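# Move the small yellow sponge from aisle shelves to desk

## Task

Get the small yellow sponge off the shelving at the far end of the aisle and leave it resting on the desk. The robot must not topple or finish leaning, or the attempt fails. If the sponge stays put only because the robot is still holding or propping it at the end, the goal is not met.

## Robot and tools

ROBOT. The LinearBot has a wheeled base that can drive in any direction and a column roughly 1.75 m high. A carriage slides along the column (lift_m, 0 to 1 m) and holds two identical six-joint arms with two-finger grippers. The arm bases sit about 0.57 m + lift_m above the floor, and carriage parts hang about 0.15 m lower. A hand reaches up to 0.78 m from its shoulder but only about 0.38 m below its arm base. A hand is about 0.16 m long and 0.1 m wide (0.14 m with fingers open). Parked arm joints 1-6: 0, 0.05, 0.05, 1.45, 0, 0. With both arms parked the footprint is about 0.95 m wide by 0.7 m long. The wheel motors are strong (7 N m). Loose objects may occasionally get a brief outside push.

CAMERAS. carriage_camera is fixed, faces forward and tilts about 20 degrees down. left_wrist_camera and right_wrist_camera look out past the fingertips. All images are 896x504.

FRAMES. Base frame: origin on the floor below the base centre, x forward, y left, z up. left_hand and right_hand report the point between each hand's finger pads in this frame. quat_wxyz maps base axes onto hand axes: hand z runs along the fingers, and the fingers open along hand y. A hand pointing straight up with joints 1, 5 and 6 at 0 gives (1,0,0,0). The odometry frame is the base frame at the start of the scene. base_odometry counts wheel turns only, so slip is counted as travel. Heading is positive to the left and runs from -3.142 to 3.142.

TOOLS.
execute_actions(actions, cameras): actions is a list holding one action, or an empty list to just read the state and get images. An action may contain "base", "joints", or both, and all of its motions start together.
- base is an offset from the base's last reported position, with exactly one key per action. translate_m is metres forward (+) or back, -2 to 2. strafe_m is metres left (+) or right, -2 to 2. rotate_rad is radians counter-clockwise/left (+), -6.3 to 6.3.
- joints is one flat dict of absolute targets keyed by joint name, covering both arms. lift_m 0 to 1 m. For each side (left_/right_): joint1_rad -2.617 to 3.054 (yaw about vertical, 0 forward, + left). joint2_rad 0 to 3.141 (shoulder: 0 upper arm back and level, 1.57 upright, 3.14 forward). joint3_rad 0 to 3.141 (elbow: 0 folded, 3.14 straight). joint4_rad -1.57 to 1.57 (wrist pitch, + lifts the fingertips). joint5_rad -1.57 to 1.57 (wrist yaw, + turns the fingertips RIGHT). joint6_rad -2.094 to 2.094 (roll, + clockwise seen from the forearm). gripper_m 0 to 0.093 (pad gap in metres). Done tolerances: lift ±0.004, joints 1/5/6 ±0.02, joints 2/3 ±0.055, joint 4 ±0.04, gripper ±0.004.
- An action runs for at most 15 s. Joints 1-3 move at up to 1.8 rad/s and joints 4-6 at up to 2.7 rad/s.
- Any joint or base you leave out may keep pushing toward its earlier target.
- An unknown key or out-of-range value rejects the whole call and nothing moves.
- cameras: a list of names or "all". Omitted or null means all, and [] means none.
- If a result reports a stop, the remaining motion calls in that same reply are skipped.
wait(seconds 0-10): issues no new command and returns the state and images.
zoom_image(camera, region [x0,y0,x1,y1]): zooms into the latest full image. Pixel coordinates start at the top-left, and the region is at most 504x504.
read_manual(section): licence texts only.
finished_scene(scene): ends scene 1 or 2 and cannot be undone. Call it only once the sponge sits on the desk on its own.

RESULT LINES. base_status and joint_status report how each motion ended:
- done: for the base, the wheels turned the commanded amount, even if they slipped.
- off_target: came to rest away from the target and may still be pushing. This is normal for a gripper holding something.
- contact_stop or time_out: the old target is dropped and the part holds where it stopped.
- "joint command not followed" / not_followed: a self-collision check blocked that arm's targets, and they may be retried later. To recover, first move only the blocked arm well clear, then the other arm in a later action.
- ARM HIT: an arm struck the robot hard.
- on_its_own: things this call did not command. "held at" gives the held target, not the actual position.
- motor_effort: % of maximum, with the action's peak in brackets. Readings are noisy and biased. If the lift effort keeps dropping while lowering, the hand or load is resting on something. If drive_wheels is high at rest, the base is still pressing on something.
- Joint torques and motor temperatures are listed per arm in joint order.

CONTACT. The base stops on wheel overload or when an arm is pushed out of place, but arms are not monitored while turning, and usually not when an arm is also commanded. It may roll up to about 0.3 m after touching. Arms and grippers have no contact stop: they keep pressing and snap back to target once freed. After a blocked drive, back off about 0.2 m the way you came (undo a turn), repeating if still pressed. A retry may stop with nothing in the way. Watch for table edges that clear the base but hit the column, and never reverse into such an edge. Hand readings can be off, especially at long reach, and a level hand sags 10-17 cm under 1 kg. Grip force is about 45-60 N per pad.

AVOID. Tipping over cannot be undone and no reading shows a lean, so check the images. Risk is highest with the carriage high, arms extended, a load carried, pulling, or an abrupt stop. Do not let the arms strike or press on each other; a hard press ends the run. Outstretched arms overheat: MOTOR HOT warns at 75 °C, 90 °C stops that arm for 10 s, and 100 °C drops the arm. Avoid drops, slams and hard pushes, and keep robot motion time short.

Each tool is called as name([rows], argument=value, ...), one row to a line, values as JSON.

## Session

execute_actions(actions=[], cameras=["carriage_camera"])

Scene clock: 0.00 s.
Joint torques (N m, as the arm reports them, + toward a larger angle): no reading
Motor temperatures (°C, as the motors report them): left_arm=[29 28 27 27 27 28] | right_arm=[27 29 29 30 26 26]
base_odometry: x=+0.000 y=+0.000 heading=+0.000 (m, m, rad; odometry frame)
base_status: not commanded
joint_positions: lift_m=+0.299 left_joint1_rad=-0.029 left_joint2_rad=+0.039 left_joint3_rad=+0.062 left_joint4_rad=+1.500 left_joint5_rad=-0.014 left_joint6_rad=+0.028 left_gripper_m=+0.094 right_joint1_rad=-0.009 right_joint2_rad=+0.081 right_joint3_rad=+0.064 right_joint4_rad=+1.398 right_joint5_rad=-0.012 right_joint6_rad=-0.010 right_gripper_m=+0.094
joint_status: not commanded
motor_effort: lift_m=+19 drive_wheels=-4 (%)
left_hand: x=+0.2941 y=+0.3271 z=+1.2965 quat_wxyz=(+1.000, -0.006, +0.024, +0.000) (m; base frame)
right_hand: x=+0.3319 y=-0.3235 z=+1.2936 quat_wxyz=(+0.995, -0.006, +0.095, -0.009) (m; base frame)
pictures: carriage_camera
camera_calibration (this result's frames):
carriage_camera: T_world_to_cam=[[-0.0336282, -0.999434, -0.000965983, 0.00928776], [-0.348671, 0.0126376, -0.93716, 1.25802], [0.936642, -0.0311782, -0.348899, 0.276696], [0, 0, 0, 1]] pos_world=[0.179782, 0.00201104, 1.27551]
Images, in order (width x height): carriage_camera 896x504.

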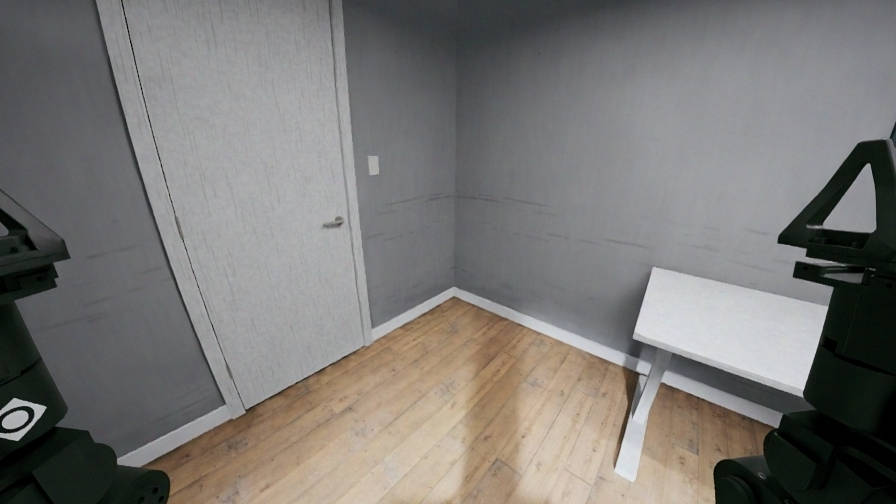

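execute_actions([
  {"base": {"rotate_rad": 2.4}},
], cameras=["carriage_camera"])

Scene clock: 4.67 s.
Joint torques (N m, as the arm reports them, + toward a larger angle): left_arm=[-0.01  3.63  8.15 -0.25  0.01  0.08] | right_arm=[-0.2   4.12  6.39  0.1  -0.04 -0.05]
Motor temperatures (°C, as the motors report them): left_arm=[29 29 28 27 27 28] | right_arm=[27 30 29 30 26 26]
base_odometry: x=+0.000 y=+0.000 heading=+2.400 (m, m, rad; odometry frame)
base_status: done
joint_positions: lift_m=+0.299 left_joint1_rad=-0.029 left_joint2_rad=+0.039 left_joint3_rad=+0.062 left_joint4_rad=+1.500 left_joint5_rad=-0.014 left_joint6_rad=+0.028 left_gripper_m=+0.094 right_joint1_rad=-0.009 right_joint2_rad=+0.081 right_joint3_rad=+0.064 right_joint4_rad=+1.394 right_joint5_rad=-0.012 right_joint6_rad=-0.010 right_gripper_m=+0.094
joint_status: not commanded
motor_effort: lift_m=+19(19) drive_wheels=+4(8) (%)
left_hand: x=+0.2941 y=+0.3271 z=+1.2965 quat_wxyz=(+1.000, -0.006, +0.024, +0.000) (m; base frame)
right_hand: x=+0.3329 y=-0.3235 z=+1.2934 quat_wxyz=(+0.995, -0.006, +0.097, -0.009) (m; base frame)
pictures: carriage_camera
camera_calibration (this result's frames):
carriage_camera: T_world_to_cam=[[-0.0336282, -0.999434, -0.000965983, 0.00928776], [-0.348671, 0.0126376, -0.93716, 1.25802], [0.936642, -0.0311782, -0.348899, 0.276696], [0, 0, 0, 1]] pos_world=[0.179782, 0.00201104, 1.27551]
Images, in order (width x height): carriage_camera 896x504.

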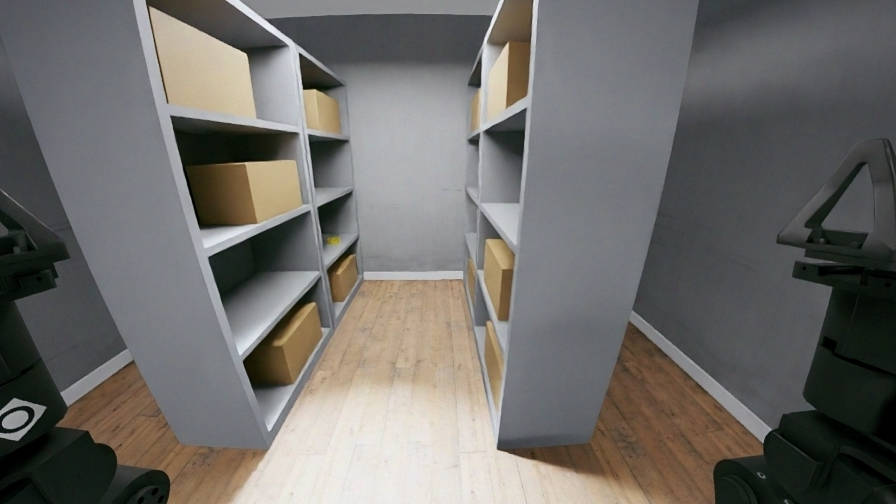

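execute_actions([
  {"base": {"rotate_rad": 1.57}, "joints": {"lift_m": 0.05}},
], cameras=[])

execute_actions([
  {"base": {"translate_m": 0.22}},
], cameras=[])

execute_actions([
  {"base": {"strafe_m": -1.5}},
], cameras=["carriage_camera"])

Scene clock: 9.47 s.
Joint torques (N m, as the arm reports them, + toward a larger angle): left_arm=[-0.05  3.47  8.05 -0.31  0.    0.08] | right_arm=[-0.21  4.08  6.39  0.06 -0.05 -0.05]
Motor temperatures (°C, as the motors report them): left_arm=[29 29 29 27 27 28] | right_arm=[27 30 30 30 26 26]
base_odometry: x=+0.000 y=+0.000 heading=-2.314 (m, m, rad; odometry frame)
base_status: done
joint_positions: lift_m=+0.050 left_joint1_rad=-0.029 left_joint2_rad=+0.039 left_joint3_rad=+0.062 left_joint4_rad=+1.499 left_joint5_rad=-0.014 left_joint6_rad=+0.028 left_gripper_m=+0.094 right_joint1_rad=-0.009 right_joint2_rad=+0.081 right_joint3_rad=+0.064 right_joint4_rad=+1.395 right_joint5_rad=-0.012 right_joint6_rad=-0.010 right_gripper_m=+0.094
joint_status: all done
motor_effort: lift_m=+17(18) drive_wheels=+4(16) (%)
left_hand: x=+0.2943 y=+0.3271 z=+1.0482 quat_wxyz=(+1.000, -0.006, +0.024, +0.000) (m; base frame)
right_hand: x=+0.3327 y=-0.3235 z=+1.0452 quat_wxyz=(+0.995, -0.006, +0.096, -0.009) (m; base frame)
pictures: none
No camera images: the call's "cameras" was empty. Leave "cameras" out to get every camera's image.

Scene clock: 11.63 s.
Joint torques (N m, as the arm reports them, + toward a larger angle): left_arm=[-0.06  3.57  8.05 -0.29  0.    0.1 ] | right_arm=[ 0.05  4.02  6.3   0.06  0.02 -0.06]
Motor temperatures (°C, as the motors report them): left_arm=[29 29 29 27 27 28] | right_arm=[27 30 30 30 26 26]
base_odometry: x=-0.149 y=-0.162 heading=-2.313 (m, m, rad; odometry frame)
base_status: done
joint_positions: lift_m=+0.050 left_joint1_rad=-0.029 left_joint2_rad=+0.039 left_joint3_rad=+0.062 left_joint4_rad=+1.499 left_joint5_rad=-0.014 left_joint6_rad=+0.028 left_gripper_m=+0.094 right_joint1_rad=-0.009 right_joint2_rad=+0.081 right_joint3_rad=+0.064 right_joint4_rad=+1.396 right_joint5_rad=-0.012 right_joint6_rad=-0.010 right_gripper_m=+0.094
joint_status: not commanded
motor_effort: lift_m=+17(17) drive_wheels=-11(12) (%)
left_hand: x=+0.2944 y=+0.3271 z=+1.0482 quat_wxyz=(+1.000, -0.006, +0.025, +0.000) (m; base frame)
right_hand: x=+0.3324 y=-0.3235 z=+1.0452 quat_wxyz=(+0.995, -0.006, +0.096, -0.009) (m; base frame)
pictures: none
No camera images: the call's "cameras" was empty. Leave "cameras" out to get every camera's image.

Scene clock: 16.90 s.
Joint torques (N m, as the arm reports them, + toward a larger angle): left_arm=[-0.05  3.52  8.05 -0.31  0.02  0.1 ] | right_arm=[ 0.03  3.92  6.25  0.07 -0.01 -0.04]
Motor temperatures (°C, as the motors report them): left_arm=[29 29 29 27 27 28] | right_arm=[27 30 31 30 26 26]
base_odometry: x=-1.255 y=+0.850 heading=-2.312 (m, m, rad; odometry frame)
base_status: done
joint_positions: lift_m=+0.050 left_joint1_rad=-0.029 left_joint2_rad=+0.039 left_joint3_rad=+0.062 left_joint4_rad=+1.500 left_joint5_rad=-0.014 left_joint6_rad=+0.028 left_gripper_m=+0.094 right_joint1_rad=-0.009 right_joint2_rad=+0.081 right_joint3_rad=+0.064 right_joint4_rad=+1.396 right_joint5_rad=-0.012 right_joint6_rad=-0.010 right_gripper_m=+0.094
joint_status: not commanded
motor_effort: lift_m=+17(17) drive_wheels=-5(12) (%)
left_hand: x=+0.2941 y=+0.3271 z=+1.0482 quat_wxyz=(+1.000, -0.006, +0.024, +0.000) (m; base frame)
right_hand: x=+0.3324 y=-0.3234 z=+1.0452 quat_wxyz=(+0.995, -0.006, +0.096, -0.009) (m; base frame)
pictures: carriage_camera
camera_calibration (this result's frames):
carriage_camera: T_world_to_cam=[[-0.0336282, -0.999434, -0.000965983, 0.00904794], [-0.348671, 0.0126376, -0.93716, 1.02535], [0.936642, -0.0311782, -0.348899, 0.190075], [0, 0, 0, 1]] pos_world=[0.179782, 0.00201104, 1.02724]
Images, in order (width x height): carriage_camera 896x504.

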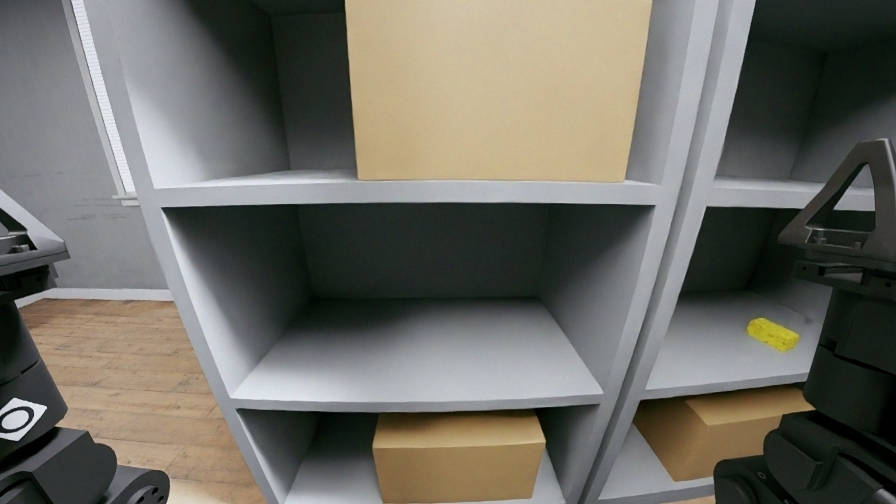

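execute_actions([
  {"base": {"strafe_m": -0.6}},
], cameras=["carriage_camera"])

Scene clock: 20.73 s.
Joint torques (N m, as the arm reports them, + toward a larger angle): left_arm=[-0.01  3.58  8.19 -0.28  0.    0.09] | right_arm=[-0.06  4.11  6.4   0.09  0.04 -0.05]
Motor temperatures (°C, as the motors report them): left_arm=[29 29 30 27 27 28] | right_arm=[27 30 31 30 26 26]
base_odometry: x=-1.698 y=+1.255 heading=-2.312 (m, m, rad; odometry frame)
base_status: done
joint_positions: lift_m=+0.050 left_joint1_rad=-0.029 left_joint2_rad=+0.039 left_joint3_rad=+0.062 left_joint4_rad=+1.498 left_joint5_rad=-0.014 left_joint6_rad=+0.028 left_gripper_m=+0.094 right_joint1_rad=-0.009 right_joint2_rad=+0.081 right_joint3_rad=+0.064 right_joint4_rad=+1.396 right_joint5_rad=-0.012 right_joint6_rad=-0.010 right_gripper_m=+0.094
joint_status: not commanded
motor_effort: lift_m=+17(17) drive_wheels=-4(5) (%)
left_hand: x=+0.2945 y=+0.3271 z=+1.0482 quat_wxyz=(+1.000, -0.006, +0.025, +0.000) (m; base frame)
right_hand: x=+0.3325 y=-0.3234 z=+1.0452 quat_wxyz=(+0.995, -0.006, +0.096, -0.009) (m; base frame)
pictures: carriage_camera
camera_calibration (this result's frames):
carriage_camera: T_world_to_cam=[[-0.0336282, -0.999434, -0.000965983, 0.00904794], [-0.348671, 0.0126376, -0.93716, 1.02535], [0.936642, -0.0311782, -0.348899, 0.190075], [0, 0, 0, 1]] pos_world=[0.179782, 0.00201104, 1.02724]
Images, in order (width x height): carriage_camera 896x504.

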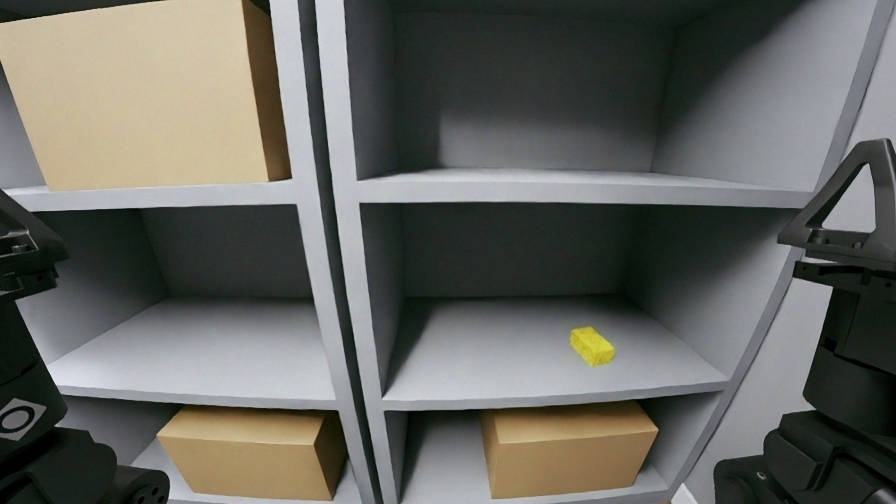

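execute_actions([
  {"base": {"strafe_m": -0.07}, "joints": {"lift_m": 0.0, "right_joint4_rad": -0.3}},
], cameras=[])

execute_actions([
  {"joints": {"right_joint2_rad": 1.934, "right_joint3_rad": 0.187, "right_joint4_rad": 1.347}},
], cameras=["carriage_camera", "right_wrist_camera"])

Scene clock: 24.17 s.
Joint torques (N m, as the arm reports them, + toward a larger angle): left_arm=[-0.01  3.54  8.13 -0.27 -0.02  0.1 ] | right_arm=[-0.08  1.77  8.56  2.59  0.03 -0.04]
Motor temperatures (°C, as the motors report them): left_arm=[29 29 30 27 27 28] | right_arm=[27 30 32 30 26 26]
base_odometry: x=-1.750 y=+1.302 heading=-2.311 (m, m, rad; odometry frame)
base_status: done
joint_positions: lift_m=+0.000 left_joint1_rad=-0.029 left_joint2_rad=+0.039 left_joint3_rad=+0.062 left_joint4_rad=+1.498 left_joint5_rad=-0.014 left_joint6_rad=+0.028 left_gripper_m=+0.094 right_joint1_rad=-0.009 right_joint2_rad=+0.081 right_joint3_rad=+0.064 right_joint4_rad=-0.291 right_joint5_rad=-0.012 right_joint6_rad=-0.010 right_gripper_m=+0.094
joint_status: all done
motor_effort: lift_m=+17(18) drive_wheels=-4(11) (%)
left_hand: x=+0.2947 y=+0.3271 z=+0.9982 quat_wxyz=(+1.000, -0.006, +0.025, +0.000) (m; base frame)
right_hand: x=+0.5198 y=-0.3251 z=+0.6793 quat_wxyz=(+0.590, -0.004, +0.807, -0.001) (m; base frame)
pictures: none
No camera images: the call's "cameras" was empty. Leave "cameras" out to get every camera's image.

Scene clock: 26.07 s.
Joint torques (N m, as the arm reports them, + toward a larger angle): left_arm=[-0.08  3.53  8.11 -0.24  0.    0.12] | right_arm=[ 0.03 -5.74  2.82  2.68 -0.01 -0.05]
Motor temperatures (°C, as the motors report them): left_arm=[29 29 30 27 27 28] | right_arm=[27 30 32 31 26 26]
base_odometry: x=-1.750 y=+1.302 heading=-2.311 (m, m, rad; odometry frame)
base_status: not commanded
joint_positions: lift_m=+0.000 left_joint1_rad=-0.029 left_joint2_rad=+0.039 left_joint3_rad=+0.062 left_joint4_rad=+1.498 left_joint5_rad=-0.014 left_joint6_rad=+0.028 left_gripper_m=+0.094 right_joint1_rad=-0.009 right_joint2_rad=+1.917 right_joint3_rad=+0.188 right_joint4_rad=+1.345 right_joint5_rad=-0.012 right_joint6_rad=-0.010 right_gripper_m=+0.094
joint_status: all done
motor_effort: lift_m=+17(17) drive_wheels=-4(4) (%)
left_hand: x=+0.2947 y=+0.3271 z=+0.9982 quat_wxyz=(+1.000, -0.006, +0.025, +0.000) (m; base frame)
right_hand: x=+0.6410 y=-0.3262 z=+0.5816 quat_wxyz=(+0.559, -0.004, +0.829, +0.000) (m; base frame)
pictures: carriage_camera, right_wrist_camera
camera_calibration (this result's frames):
carriage_camera: T_world_to_cam=[[-0.0336282, -0.999434, -0.000965983, 0.00899964], [-0.348671, 0.0126376, -0.93716, 0.978487], [0.936642, -0.0311782, -0.348899, 0.172629], [0, 0, 0, 1]] pos_world=[0.179782, 0.00201104, 0.977237]
right_wrist_camera: T_world_to_cam=[[0.0594052, -0.998209, 0.00707709, -0.366048], [-0.859057, -0.0547324, -0.508945, 0.828501], [0.508421, 0.0241544, -0.86077, 0.300332], [0, 0, 0, 1]] pos_world=[0.58078, -0.327301, 0.682769]
Images, in order (width x height): carriage_camera 896x504, right_wrist_camera 896x504.

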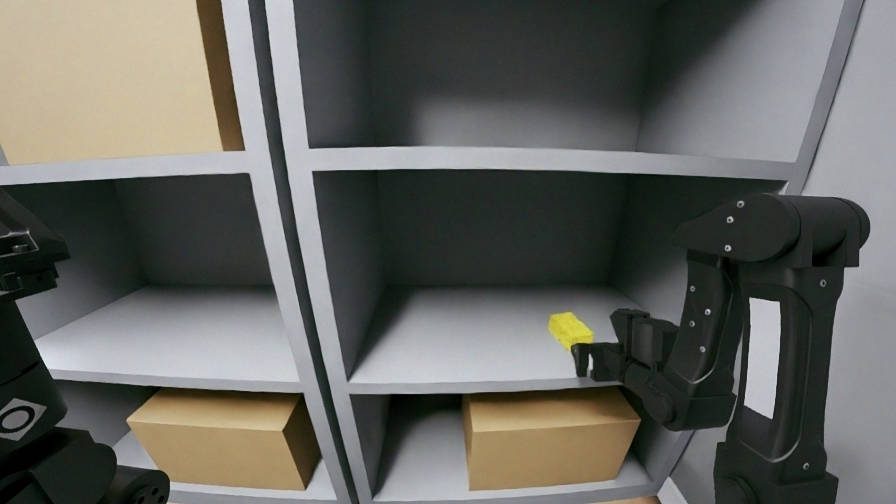

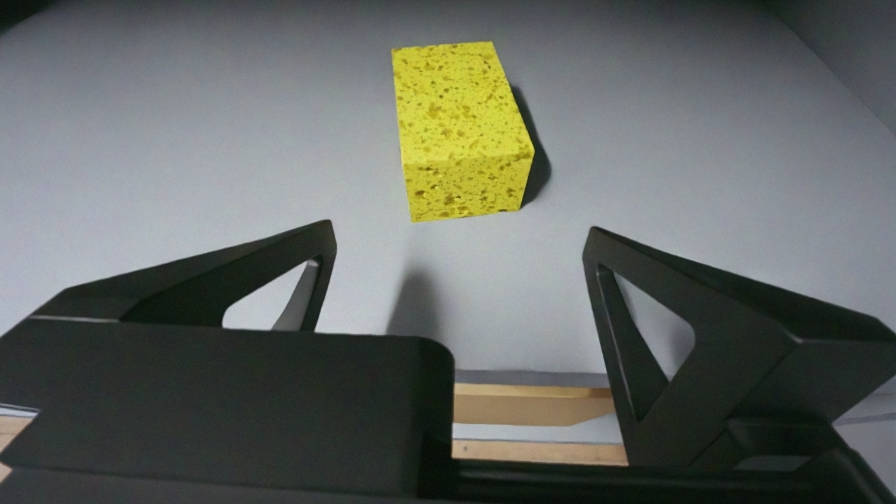

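execute_actions([
  {"joints": {"right_joint2_rad": 2.24, "right_joint3_rad": 0.672, "right_joint4_rad": 1.168}},
], cameras=["carriage_camera", "right_wrist_camera"])

Scene clock: 28.10 s.
Joint torques (N m, as the arm reports them, + toward a larger angle): left_arm=[ 0.02  3.51  8.12 -0.25 -0.01  0.1 ] | right_arm=[ 0.   -9.96  4.54  2.48  0.06 -0.1 ]
Motor temperatures (°C, as the motors report them): left_arm=[29 30 30 27 27 28] | right_arm=[27 31 32 32 26 26]
base_odometry: x=-1.750 y=+1.302 heading=-2.311 (m, m, rad; odometry frame)
base_status: not commanded
joint_positions: lift_m=+0.000 left_joint1_rad=-0.029 left_joint2_rad=+0.039 left_joint3_rad=+0.062 left_joint4_rad=+1.498 left_joint5_rad=-0.014 left_joint6_rad=+0.028 left_gripper_m=+0.094 right_joint1_rad=-0.009 right_joint2_rad=+2.221 right_joint3_rad=+0.666 right_joint4_rad=+1.185 right_joint5_rad=-0.017 right_joint6_rad=-0.003 right_gripper_m=+0.094
joint_status: all done
motor_effort: lift_m=+17(17) drive_wheels=-4(4) (%)
left_hand: x=+0.2947 y=+0.3271 z=+0.9982 quat_wxyz=(+1.000, -0.006, +0.025, +0.000) (m; base frame)
right_hand: x=+0.7556 y=-0.3263 z=+0.5537 quat_wxyz=(+0.565, -0.003, +0.825, +0.004) (m; base frame)
pictures: carriage_camera, right_wrist_camera
camera_calibration (this result's frames):
carriage_camera: T_world_to_cam=[[-0.0336282, -0.999434, -0.000965983, 0.00899964], [-0.348671, 0.0126376, -0.93716, 0.978487], [0.936642, -0.0311782, -0.348899, 0.172629], [0, 0, 0, 1]] pos_world=[0.179782, 0.00201104, 0.977237]
right_wrist_camera: T_world_to_cam=[[0.0614391, -0.998111, -0.000166568, -0.370324], [-0.851887, -0.0523513, -0.521103, 0.914829], [0.520109, 0.032158, -0.853494, 0.207886], [0, 0, 0, 1]] pos_world=[0.693959, -0.328417, 0.654088]
Images, in order (width x height): carriage_camera 896x504, right_wrist_camera 896x504.

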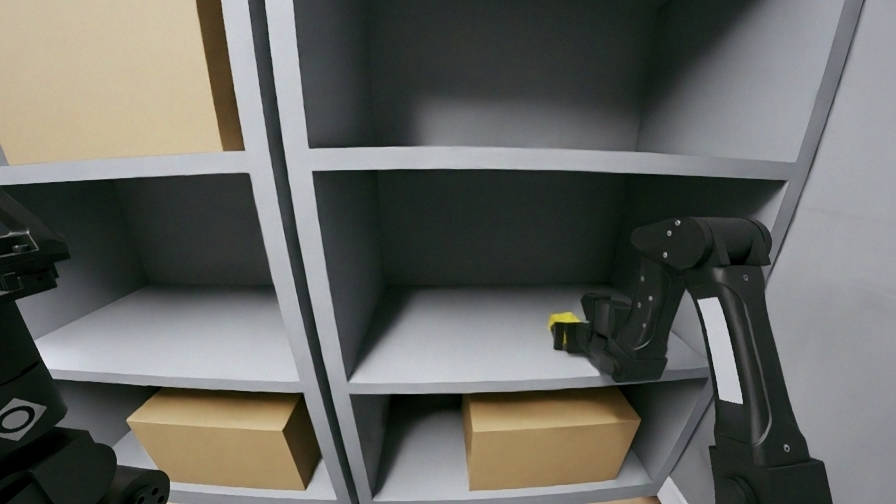

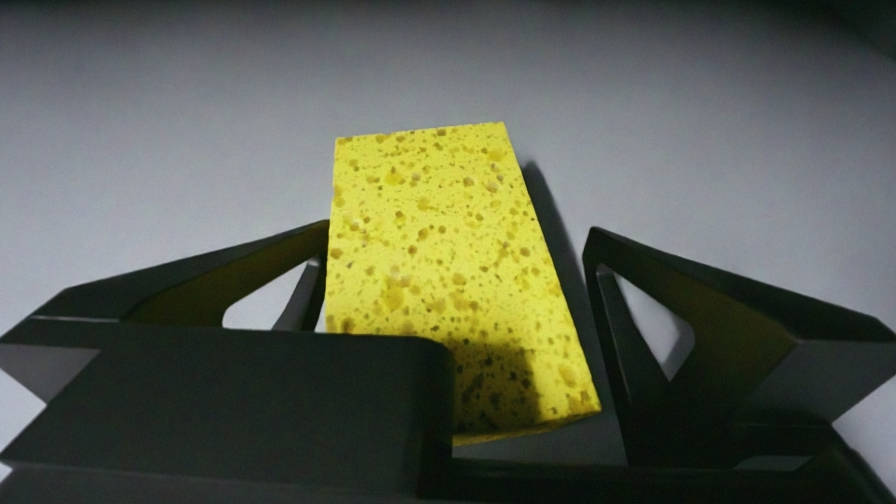

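execute_actions([
  {"joints": {"right_gripper_m": 0.04}},
], cameras=["right_wrist_camera"])

execute_actions([
  {"joints": {"lift_m": 0.05}},
], cameras=["right_wrist_camera"])

Scene clock: 29.10 s.
Joint torques (N m, as the arm reports them, + toward a larger angle): left_arm=[-0.02  3.54  8.05 -0.27  0.    0.08] | right_arm=[-0.17 -9.96  4.24  2.44  0.05 -0.14]
Motor temperatures (°C, as the motors report them): left_arm=[29 30 30 27 27 28] | right_arm=[27 31 32 32 26 26]
base_odometry: x=-1.750 y=+1.302 heading=-2.311 (m, m, rad; odometry frame)
base_status: not commanded
joint_positions: lift_m=+0.000 left_joint1_rad=-0.029 left_joint2_rad=+0.039 left_joint3_rad=+0.062 left_joint4_rad=+1.498 left_joint5_rad=-0.014 left_joint6_rad=+0.028 left_gripper_m=+0.094 right_joint1_rad=-0.009 right_joint2_rad=+2.221 right_joint3_rad=+0.666 right_joint4_rad=+1.185 right_joint5_rad=-0.017 right_joint6_rad=-0.004 right_gripper_m=+0.059
joint_status: right_gripper_m off_target (ended at +0.059, target +0.040)
motor_effort: lift_m=+17(17) drive_wheels=-4(4) (%)
left_hand: x=+0.2947 y=+0.3271 z=+0.9982 quat_wxyz=(+1.000, -0.006, +0.025, +0.000) (m; base frame)
right_hand: x=+0.7556 y=-0.3264 z=+0.5537 quat_wxyz=(+0.565, -0.003, +0.825, +0.003) (m; base frame)
pictures: right_wrist_camera
camera_calibration (this result's frames):
right_wrist_camera: T_world_to_cam=[[0.0612219, -0.998124, 0.000299443, -0.370485], [-0.852096, -0.0524212, -0.520754, 0.914693], [0.519792, 0.0316264, -0.853707, 0.208015], [0, 0, 0, 1]] pos_world=[0.693963, -0.32842, 0.654024]
Images, in order (width x height): right_wrist_camera 896x504.

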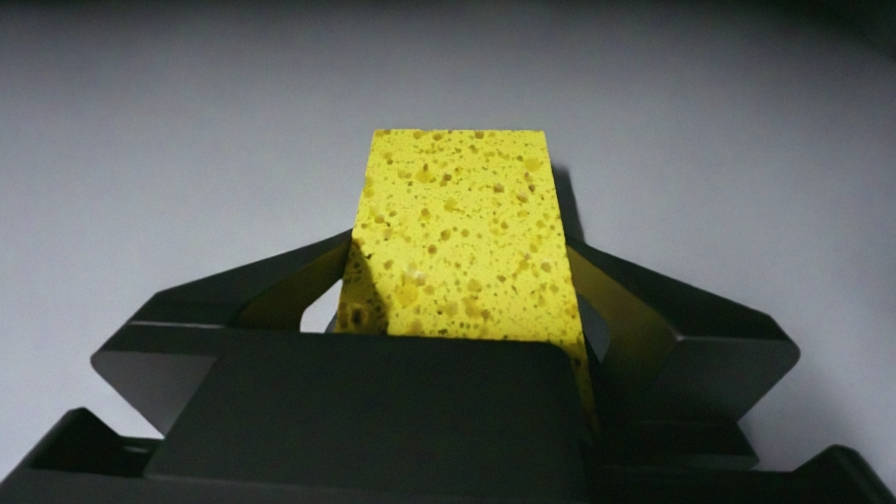

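Scene clock: 29.83 s.
Joint torques (N m, as the arm reports them, + toward a larger angle): left_arm=[ 0.03  3.51  8.07 -0.28 -0.01  0.08] | right_arm=[ -0.16 -10.31   4.38   2.53   0.03  -0.13]
Motor temperatures (°C, as the motors report them): left_arm=[29 30 30 27 27 28] | right_arm=[27 31 32 32 26 26]
base_odometry: x=-1.750 y=+1.302 heading=-2.311 (m, m, rad; odometry frame)
base_status: not commanded
joint_positions: lift_m=+0.050 left_joint1_rad=-0.029 left_joint2_rad=+0.039 left_joint3_rad=+0.062 left_joint4_rad=+1.498 left_joint5_rad=-0.014 left_joint6_rad=+0.028 left_gripper_m=+0.094 right_joint1_rad=-0.009 right_joint2_rad=+2.226 right_joint3_rad=+0.666 right_joint4_rad=+1.177 right_joint5_rad=-0.016 right_joint6_rad=-0.004 right_gripper_m=+0.059
joint_status: all done
motor_effort: lift_m=+21(26) drive_wheels=-4(4) (%)
left_hand: x=+0.2947 y=+0.3271 z=+1.0477 quat_wxyz=(+1.000, -0.006, +0.025, +0.000) (m; base frame)
right_hand: x=+0.7542 y=-0.3264 z=+0.5992 quat_wxyz=(+0.560, -0.002, +0.829, +0.003) (m; base frame)
pictures: right_wrist_camera
camera_calibration (this result's frames):
right_wrist_camera: T_world_to_cam=[[0.0608669, -0.998146, -0.000441607, -0.369768], [-0.858603, -0.052132, -0.509984, 0.935821], [0.509015, 0.0314203, -0.860184, 0.259488], [0, 0, 0, 1]] pos_world=[0.693922, -0.328449, 0.700297]
Images, in order (width x height): right_wrist_camera 896x504.

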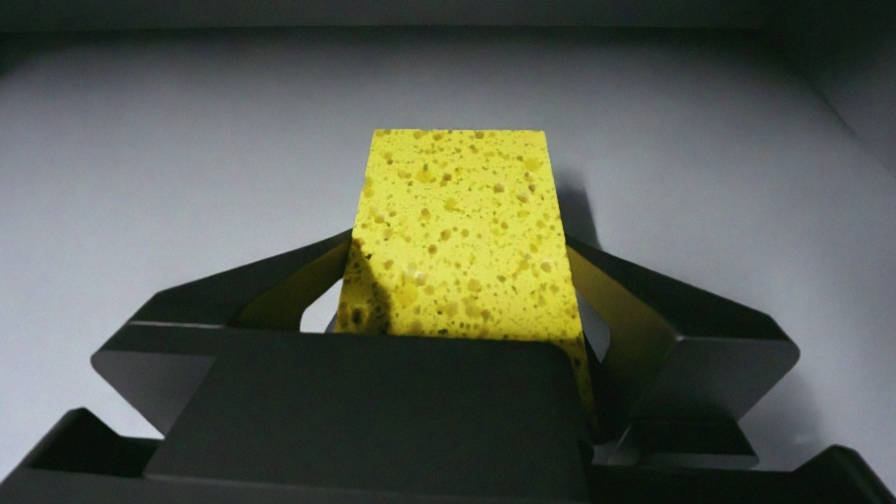

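execute_actions([
  {"joints": {"right_joint2_rad": 1.934, "right_joint3_rad": 0.187, "right_joint4_rad": 1.347}},
], cameras=[])

execute_actions([
  {"joints": {"right_joint2_rad": 0.06, "right_joint3_rad": 0.06, "right_joint4_rad": -0.1}},
], cameras=[])

execute_actions([
  {"joints": {"right_joint4_rad": 1.2}, "base": {"strafe_m": 2.0}},
], cameras=["carriage_camera"])

Scene clock: 31.83 s.
Joint torques (N m, as the arm reports them, + toward a larger angle): left_arm=[-0.05  3.52  8.01 -0.29  0.    0.08] | right_arm=[ 0.05 -8.82  1.96  2.6   0.06 -0.15]
Motor temperatures (°C, as the motors report them): left_arm=[29 30 30 27 27 28] | right_arm=[27 32 32 33 26 26]
base_odometry: x=-1.750 y=+1.302 heading=-2.311 (m, m, rad; odometry frame)
base_status: not commanded
joint_positions: lift_m=+0.050 left_joint1_rad=-0.029 left_joint2_rad=+0.039 left_joint3_rad=+0.062 left_joint4_rad=+1.498 left_joint5_rad=-0.014 left_joint6_rad=+0.028 left_gripper_m=+0.094 right_joint1_rad=-0.009 right_joint2_rad=+1.948 right_joint3_rad=+0.195 right_joint4_rad=+1.351 right_joint5_rad=-0.016 right_joint6_rad=-0.004 right_gripper_m=+0.059
joint_status: all done
motor_effort: lift_m=+21(21) drive_wheels=-4(4) (%)
left_hand: x=+0.2947 y=+0.3271 z=+1.0477 quat_wxyz=(+1.000, -0.006, +0.025, +0.000) (m; base frame)
right_hand: x=+0.6410 y=-0.3254 z=+0.6238 quat_wxyz=(+0.552, -0.002, +0.834, +0.003) (m; base frame)
pictures: none
No camera images: the call's "cameras" was empty. Leave "cameras" out to get every camera's image.

Scene clock: 33.77 s.
Joint torques (N m, as the arm reports them, + toward a larger angle): left_arm=[ 0.    3.62  8.1  -0.26  0.    0.09] | right_arm=[-0.11 -0.05  7.71  2.51  0.06 -0.1 ]
Motor temperatures (°C, as the motors report them): left_arm=[29 30 30 27 27 28] | right_arm=[27 32 32 34 26 26]
base_odometry: x=-1.750 y=+1.302 heading=-2.311 (m, m, rad; odometry frame)
base_status: not commanded
joint_positions: lift_m=+0.050 left_joint1_rad=-0.029 left_joint2_rad=+0.039 left_joint3_rad=+0.062 left_joint4_rad=+1.498 left_joint5_rad=-0.014 left_joint6_rad=+0.028 left_gripper_m=+0.094 right_joint1_rad=-0.009 right_joint2_rad=+0.078 right_joint3_rad=+0.067 right_joint4_rad=-0.087 right_joint5_rad=-0.016 right_joint6_rad=-0.004 right_gripper_m=+0.059
joint_status: all done
motor_effort: lift_m=+21(21) drive_wheels=-4(4) (%)
left_hand: x=+0.2947 y=+0.3271 z=+1.0477 quat_wxyz=(+1.000, -0.006, +0.025, +0.000) (m; base frame)
right_hand: x=+0.5298 y=-0.3244 z=+0.7800 quat_wxyz=(+0.672, -0.004, +0.741, +0.002) (m; base frame)
pictures: none
No camera images: the call's "cameras" was empty. Leave "cameras" out to get every camera's image.

Scene clock: 40.07 s.
Joint torques (N m, as the arm reports them, + toward a larger angle): left_arm=[-0.13  3.54  8.1  -0.24  0.02  0.08] | right_arm=[-0.16  1.94  6.02  0.54  0.03 -0.14]
Motor temperatures (°C, as the motors report them): left_arm=[29 30 31 27 27 28] | right_arm=[27 31 32 33 26 26]
base_odometry: x=-0.275 y=-0.048 heading=-2.312 (m, m, rad; odometry frame)
base_status: done
joint_positions: lift_m=+0.050 left_joint1_rad=-0.029 left_joint2_rad=+0.039 left_joint3_rad=+0.062 left_joint4_rad=+1.497 left_joint5_rad=-0.014 left_joint6_rad=+0.028 left_gripper_m=+0.094 right_joint1_rad=-0.009 right_joint2_rad=+0.078 right_joint3_rad=+0.067 right_joint4_rad=+1.199 right_joint5_rad=-0.015 right_joint6_rad=-0.004 right_gripper_m=+0.059
joint_status: all done
motor_effort: lift_m=+21(21) drive_wheels=-4(14) (%)
left_hand: x=+0.2949 y=+0.3271 z=+1.0477 quat_wxyz=(+1.000, -0.006, +0.025, +0.000) (m; base frame)
right_hand: x=+0.3771 y=-0.3233 z=+1.0321 quat_wxyz=(+0.982, -0.007, +0.190, -0.005) (m; base frame)
pictures: carriage_camera
camera_calibration (this result's frames):
carriage_camera: T_world_to_cam=[[-0.0336282, -0.999434, -0.000965983, 0.00904745], [-0.348671, 0.0126376, -0.93716, 1.02487], [0.936642, -0.0311782, -0.348899, 0.189897], [0, 0, 0, 1]] pos_world=[0.179782, 0.00201104, 1.02673]
Images, in order (width x height): carriage_camera 896x504.

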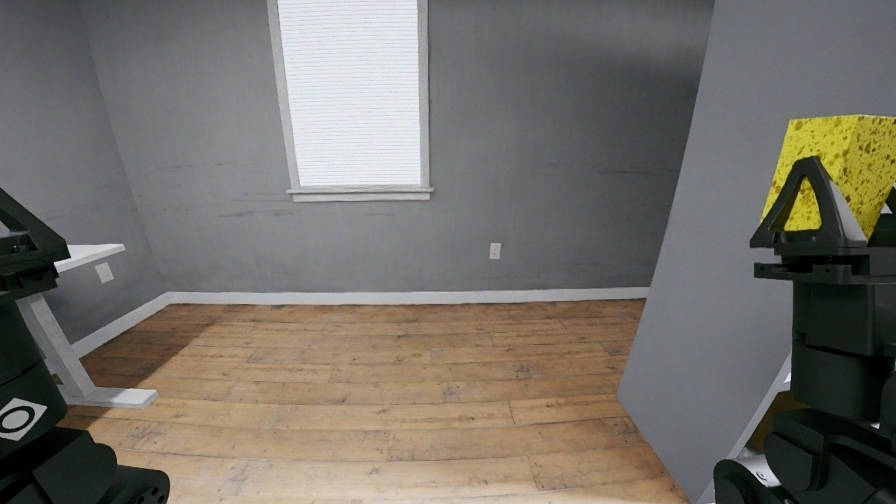

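execute_actions([
  {"base": {"rotate_rad": 1.57}, "joints": {"lift_m": 0.25}},
], cameras=["carriage_camera"])

Scene clock: 43.50 s.
Joint torques (N m, as the arm reports them, + toward a larger angle): left_arm=[-0.01  3.5   8.07 -0.26 -0.01  0.09] | right_arm=[ 0.15  1.89  6.18  0.57  0.02 -0.07]
Motor temperatures (°C, as the motors report them): left_arm=[29 30 31 27 27 28] | right_arm=[27 31 32 32 26 26]
base_odometry: x=-0.275 y=-0.048 heading=-0.742 (m, m, rad; odometry frame)
base_status: done
joint_positions: lift_m=+0.250 left_joint1_rad=-0.029 left_joint2_rad=+0.039 left_joint3_rad=+0.062 left_joint4_rad=+1.496 left_joint5_rad=-0.014 left_joint6_rad=+0.028 left_gripper_m=+0.094 right_joint1_rad=-0.009 right_joint2_rad=+0.078 right_joint3_rad=+0.067 right_joint4_rad=+1.198 right_joint5_rad=-0.013 right_joint6_rad=-0.004 right_gripper_m=+0.059
joint_status: all done
motor_effort: lift_m=+21(25) drive_wheels=+4(7) (%)
left_hand: x=+0.2950 y=+0.3271 z=+1.2477 quat_wxyz=(+1.000, -0.006, +0.026, +0.000) (m; base frame)
right_hand: x=+0.3772 y=-0.3237 z=+1.2320 quat_wxyz=(+0.982, -0.006, +0.191, -0.005) (m; base frame)
pictures: carriage_camera
camera_calibration (this result's frames):
carriage_camera: T_world_to_cam=[[-0.0336282, -0.999434, -0.000965983, 0.00924065], [-0.348671, 0.0126376, -0.93716, 1.21231], [0.936642, -0.0311782, -0.348899, 0.259679], [0, 0, 0, 1]] pos_world=[0.179782, 0.00201104, 1.22674]
Images, in order (width x height): carriage_camera 896x504.

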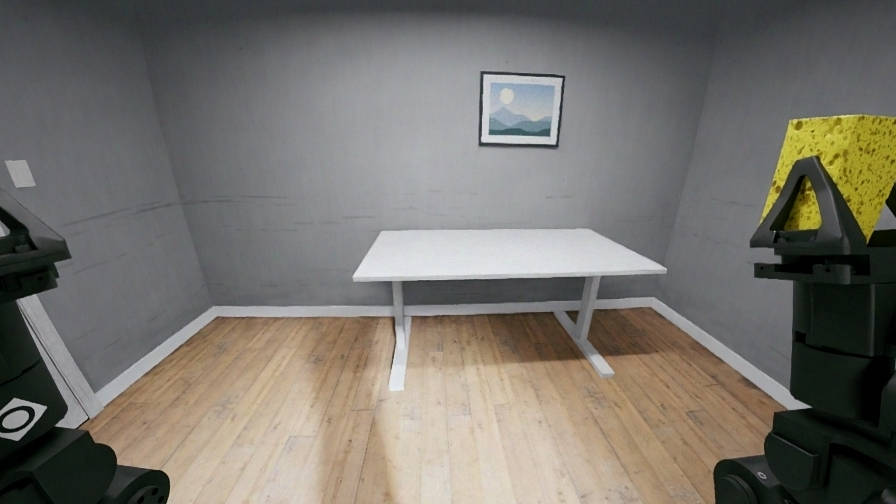

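execute_actions([
  {"base": {"translate_m": 0.63}, "joints": {"lift_m": 0.16, "right_joint2_rad": 1.923, "right_joint3_rad": 1.11, "right_joint4_rad": 0.413}},
], cameras=["carriage_camera"])

Scene clock: 47.83 s.
Joint torques (N m, as the arm reports them, + toward a larger angle): left_arm=[-0.01  3.58  8.13 -0.26  0.02  0.1 ] | right_arm=[ -0.12 -11.44   7.91   2.57   0.    -0.1 ]
Motor temperatures (°C, as the motors report them): left_arm=[29 30 31 27 27 28] | right_arm=[27 32 33 33 26 26]
base_odometry: x=+0.190 y=-0.473 heading=-0.741 (m, m, rad; odometry frame)
base_status: done
joint_positions: lift_m=+0.160 left_joint1_rad=-0.029 left_joint2_rad=+0.039 left_joint3_rad=+0.062 left_joint4_rad=+1.497 left_joint5_rad=-0.014 left_joint6_rad=+0.028 left_gripper_m=+0.094 right_joint1_rad=-0.009 right_joint2_rad=+1.912 right_joint3_rad=+1.109 right_joint4_rad=+0.412 right_joint5_rad=-0.013 right_joint6_rad=-0.004 right_gripper_m=+0.059
joint_status: all done
motor_effort: lift_m=+17(18) drive_wheels=-9(21) (%)
left_hand: x=+0.2948 y=+0.3271 z=+1.1582 quat_wxyz=(+1.000, -0.006, +0.025, +0.000) (m; base frame)
right_hand: x=+0.8316 y=-0.3277 z=+0.8571 quat_wxyz=(+0.556, -0.001, +0.831, +0.002) (m; base frame)
pictures: carriage_camera
camera_calibration (this result's frames):
carriage_camera: T_world_to_cam=[[-0.0336282, -0.999434, -0.000965983, 0.0091542], [-0.348671, 0.0126376, -0.93716, 1.12843], [0.936642, -0.0311782, -0.348899, 0.228453], [0, 0, 0, 1]] pos_world=[0.179782, 0.00201104, 1.13724]
Images, in order (width x height): carriage_camera 896x504.

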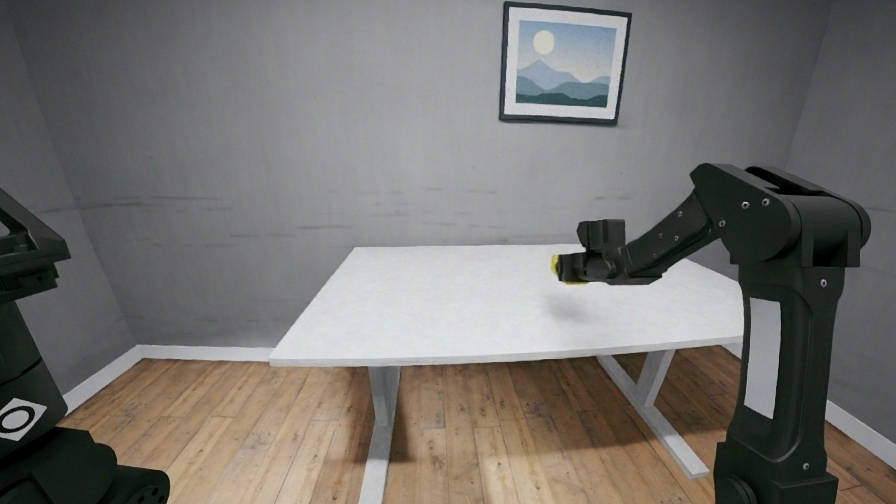

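execute_actions([
  {"joints": {"lift_m": 0.075}},
], cameras=["carriage_camera"])

zoom_image(camera="carriage_camera", region=[500, 200, 700, 320])

Scene clock: 49.40 s.
Joint torques (N m, as the arm reports them, + toward a larger angle): left_arm=[-0.07  3.64  8.09 -0.25  0.    0.09] | right_arm=[ -0.05 -11.4    7.82   2.67   0.01  -0.11]
Motor temperatures (°C, as the motors report them): left_arm=[29 30 31 27 27 28] | right_arm=[27 32 33 34 26 26]
base_odometry: x=+0.190 y=-0.473 heading=-0.741 (m, m, rad; odometry frame)
base_status: not commanded
joint_positions: lift_m=+0.075 left_joint1_rad=-0.029 left_joint2_rad=+0.039 left_joint3_rad=+0.062 left_joint4_rad=+1.497 left_joint5_rad=-0.014 left_joint6_rad=+0.028 left_gripper_m=+0.094 right_joint1_rad=-0.009 right_joint2_rad=+1.912 right_joint3_rad=+1.109 right_joint4_rad=+0.413 right_joint5_rad=-0.013 right_joint6_rad=-0.004 right_gripper_m=+0.059
joint_status: all done
motor_effort: lift_m=+17(18) drive_wheels=+5(9) (%)
left_hand: x=+0.2948 y=+0.3271 z=+1.0731 quat_wxyz=(+1.000, -0.006, +0.025, +0.000) (m; base frame)
right_hand: x=+0.8316 y=-0.3277 z=+0.7722 quat_wxyz=(+0.556, -0.001, +0.831, +0.002) (m; base frame)
pictures: carriage_camera
camera_calibration (this result's frames):
carriage_camera: T_world_to_cam=[[-0.0336282, -0.999434, -0.000965983, 0.00907206], [-0.348671, 0.0126376, -0.93716, 1.04875], [0.936642, -0.0311782, -0.348899, 0.198786], [0, 0, 0, 1]] pos_world=[0.179782, 0.00201104, 1.05221]
Images, in order (width x height): carriage_camera 896x504.

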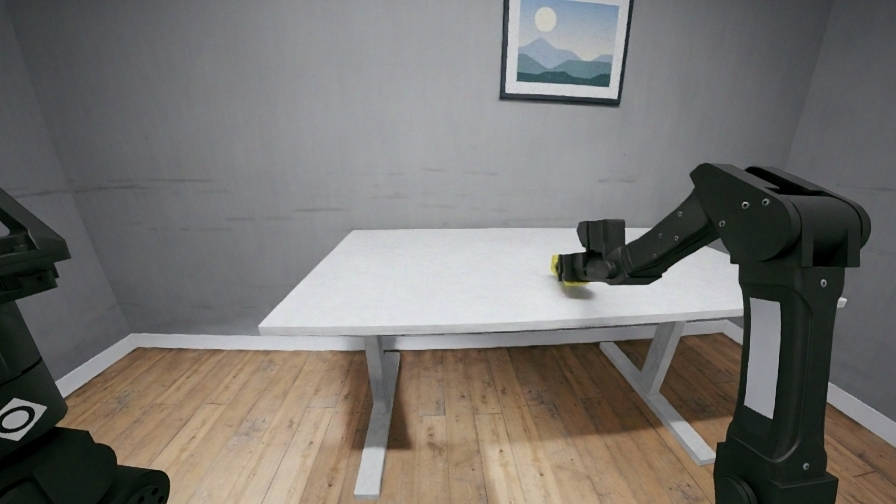

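Region (500, 200, 700, 320) of carriage_camera's 896x504 image, scaled by 2.520, with more detail than that image has; it fills the top 302 rows of this view, and the rest is white.

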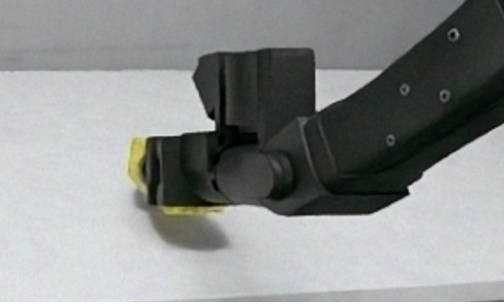

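execute_actions([
  {"joints": {"lift_m": 0.052}},
], cameras=["carriage_camera"])

zoom_image(camera="carriage_camera", region=[500, 200, 700, 320])

Scene clock: 50.47 s.
Joint torques (N m, as the arm reports them, + toward a larger angle): left_arm=[-0.15  3.49  8.07 -0.31 -0.01  0.08] | right_arm=[  0.02 -11.85   7.82   2.62   0.06  -0.11]
Motor temperatures (°C, as the motors report them): left_arm=[29 30 31 27 27 28] | right_arm=[27 33 33 34 26 26]
base_odometry: x=+0.190 y=-0.473 heading=-0.741 (m, m, rad; odometry frame)
base_status: not commanded
joint_positions: lift_m=+0.052 left_joint1_rad=-0.029 left_joint2_rad=+0.039 left_joint3_rad=+0.062 left_joint4_rad=+1.497 left_joint5_rad=-0.014 left_joint6_rad=+0.028 left_gripper_m=+0.094 right_joint1_rad=-0.009 right_joint2_rad=+1.915 right_joint3_rad=+1.109 right_joint4_rad=+0.413 right_joint5_rad=-0.013 right_joint6_rad=-0.004 right_gripper_m=+0.059
joint_status: all done
motor_effort: lift_m=+17(17) drive_wheels=+5(6) (%)
left_hand: x=+0.2948 y=+0.3271 z=+1.0502 quat_wxyz=(+1.000, -0.006, +0.025, +0.000) (m; base frame)
right_hand: x=+0.8317 y=-0.3277 z=+0.7477 quat_wxyz=(+0.555, -0.001, +0.832, +0.002) (m; base frame)
pictures: carriage_camera
camera_calibration (this result's frames):
carriage_camera: T_world_to_cam=[[-0.0336282, -0.999434, -0.000965983, 0.00904986], [-0.348671, 0.0126376, -0.93716, 1.02722], [0.936642, -0.0311782, -0.348899, 0.19077], [0, 0, 0, 1]] pos_world=[0.179782, 0.00201104, 1.02923]
Images, in order (width x height): carriage_camera 896x504.

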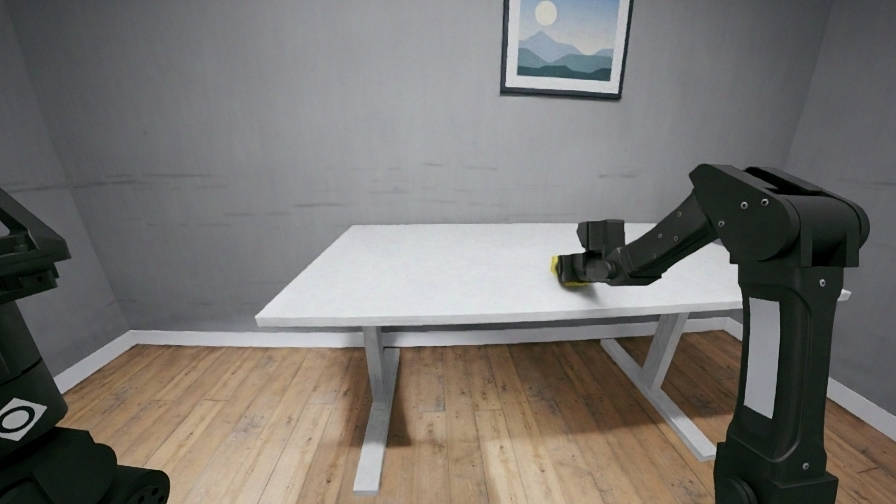

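Region (500, 200, 700, 320) of carriage_camera's 896x504 image, scaled by 2.520, with more detail than that image has; it fills the top 302 rows of this view, and the rest is white.

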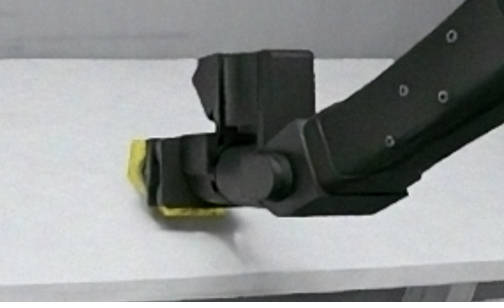

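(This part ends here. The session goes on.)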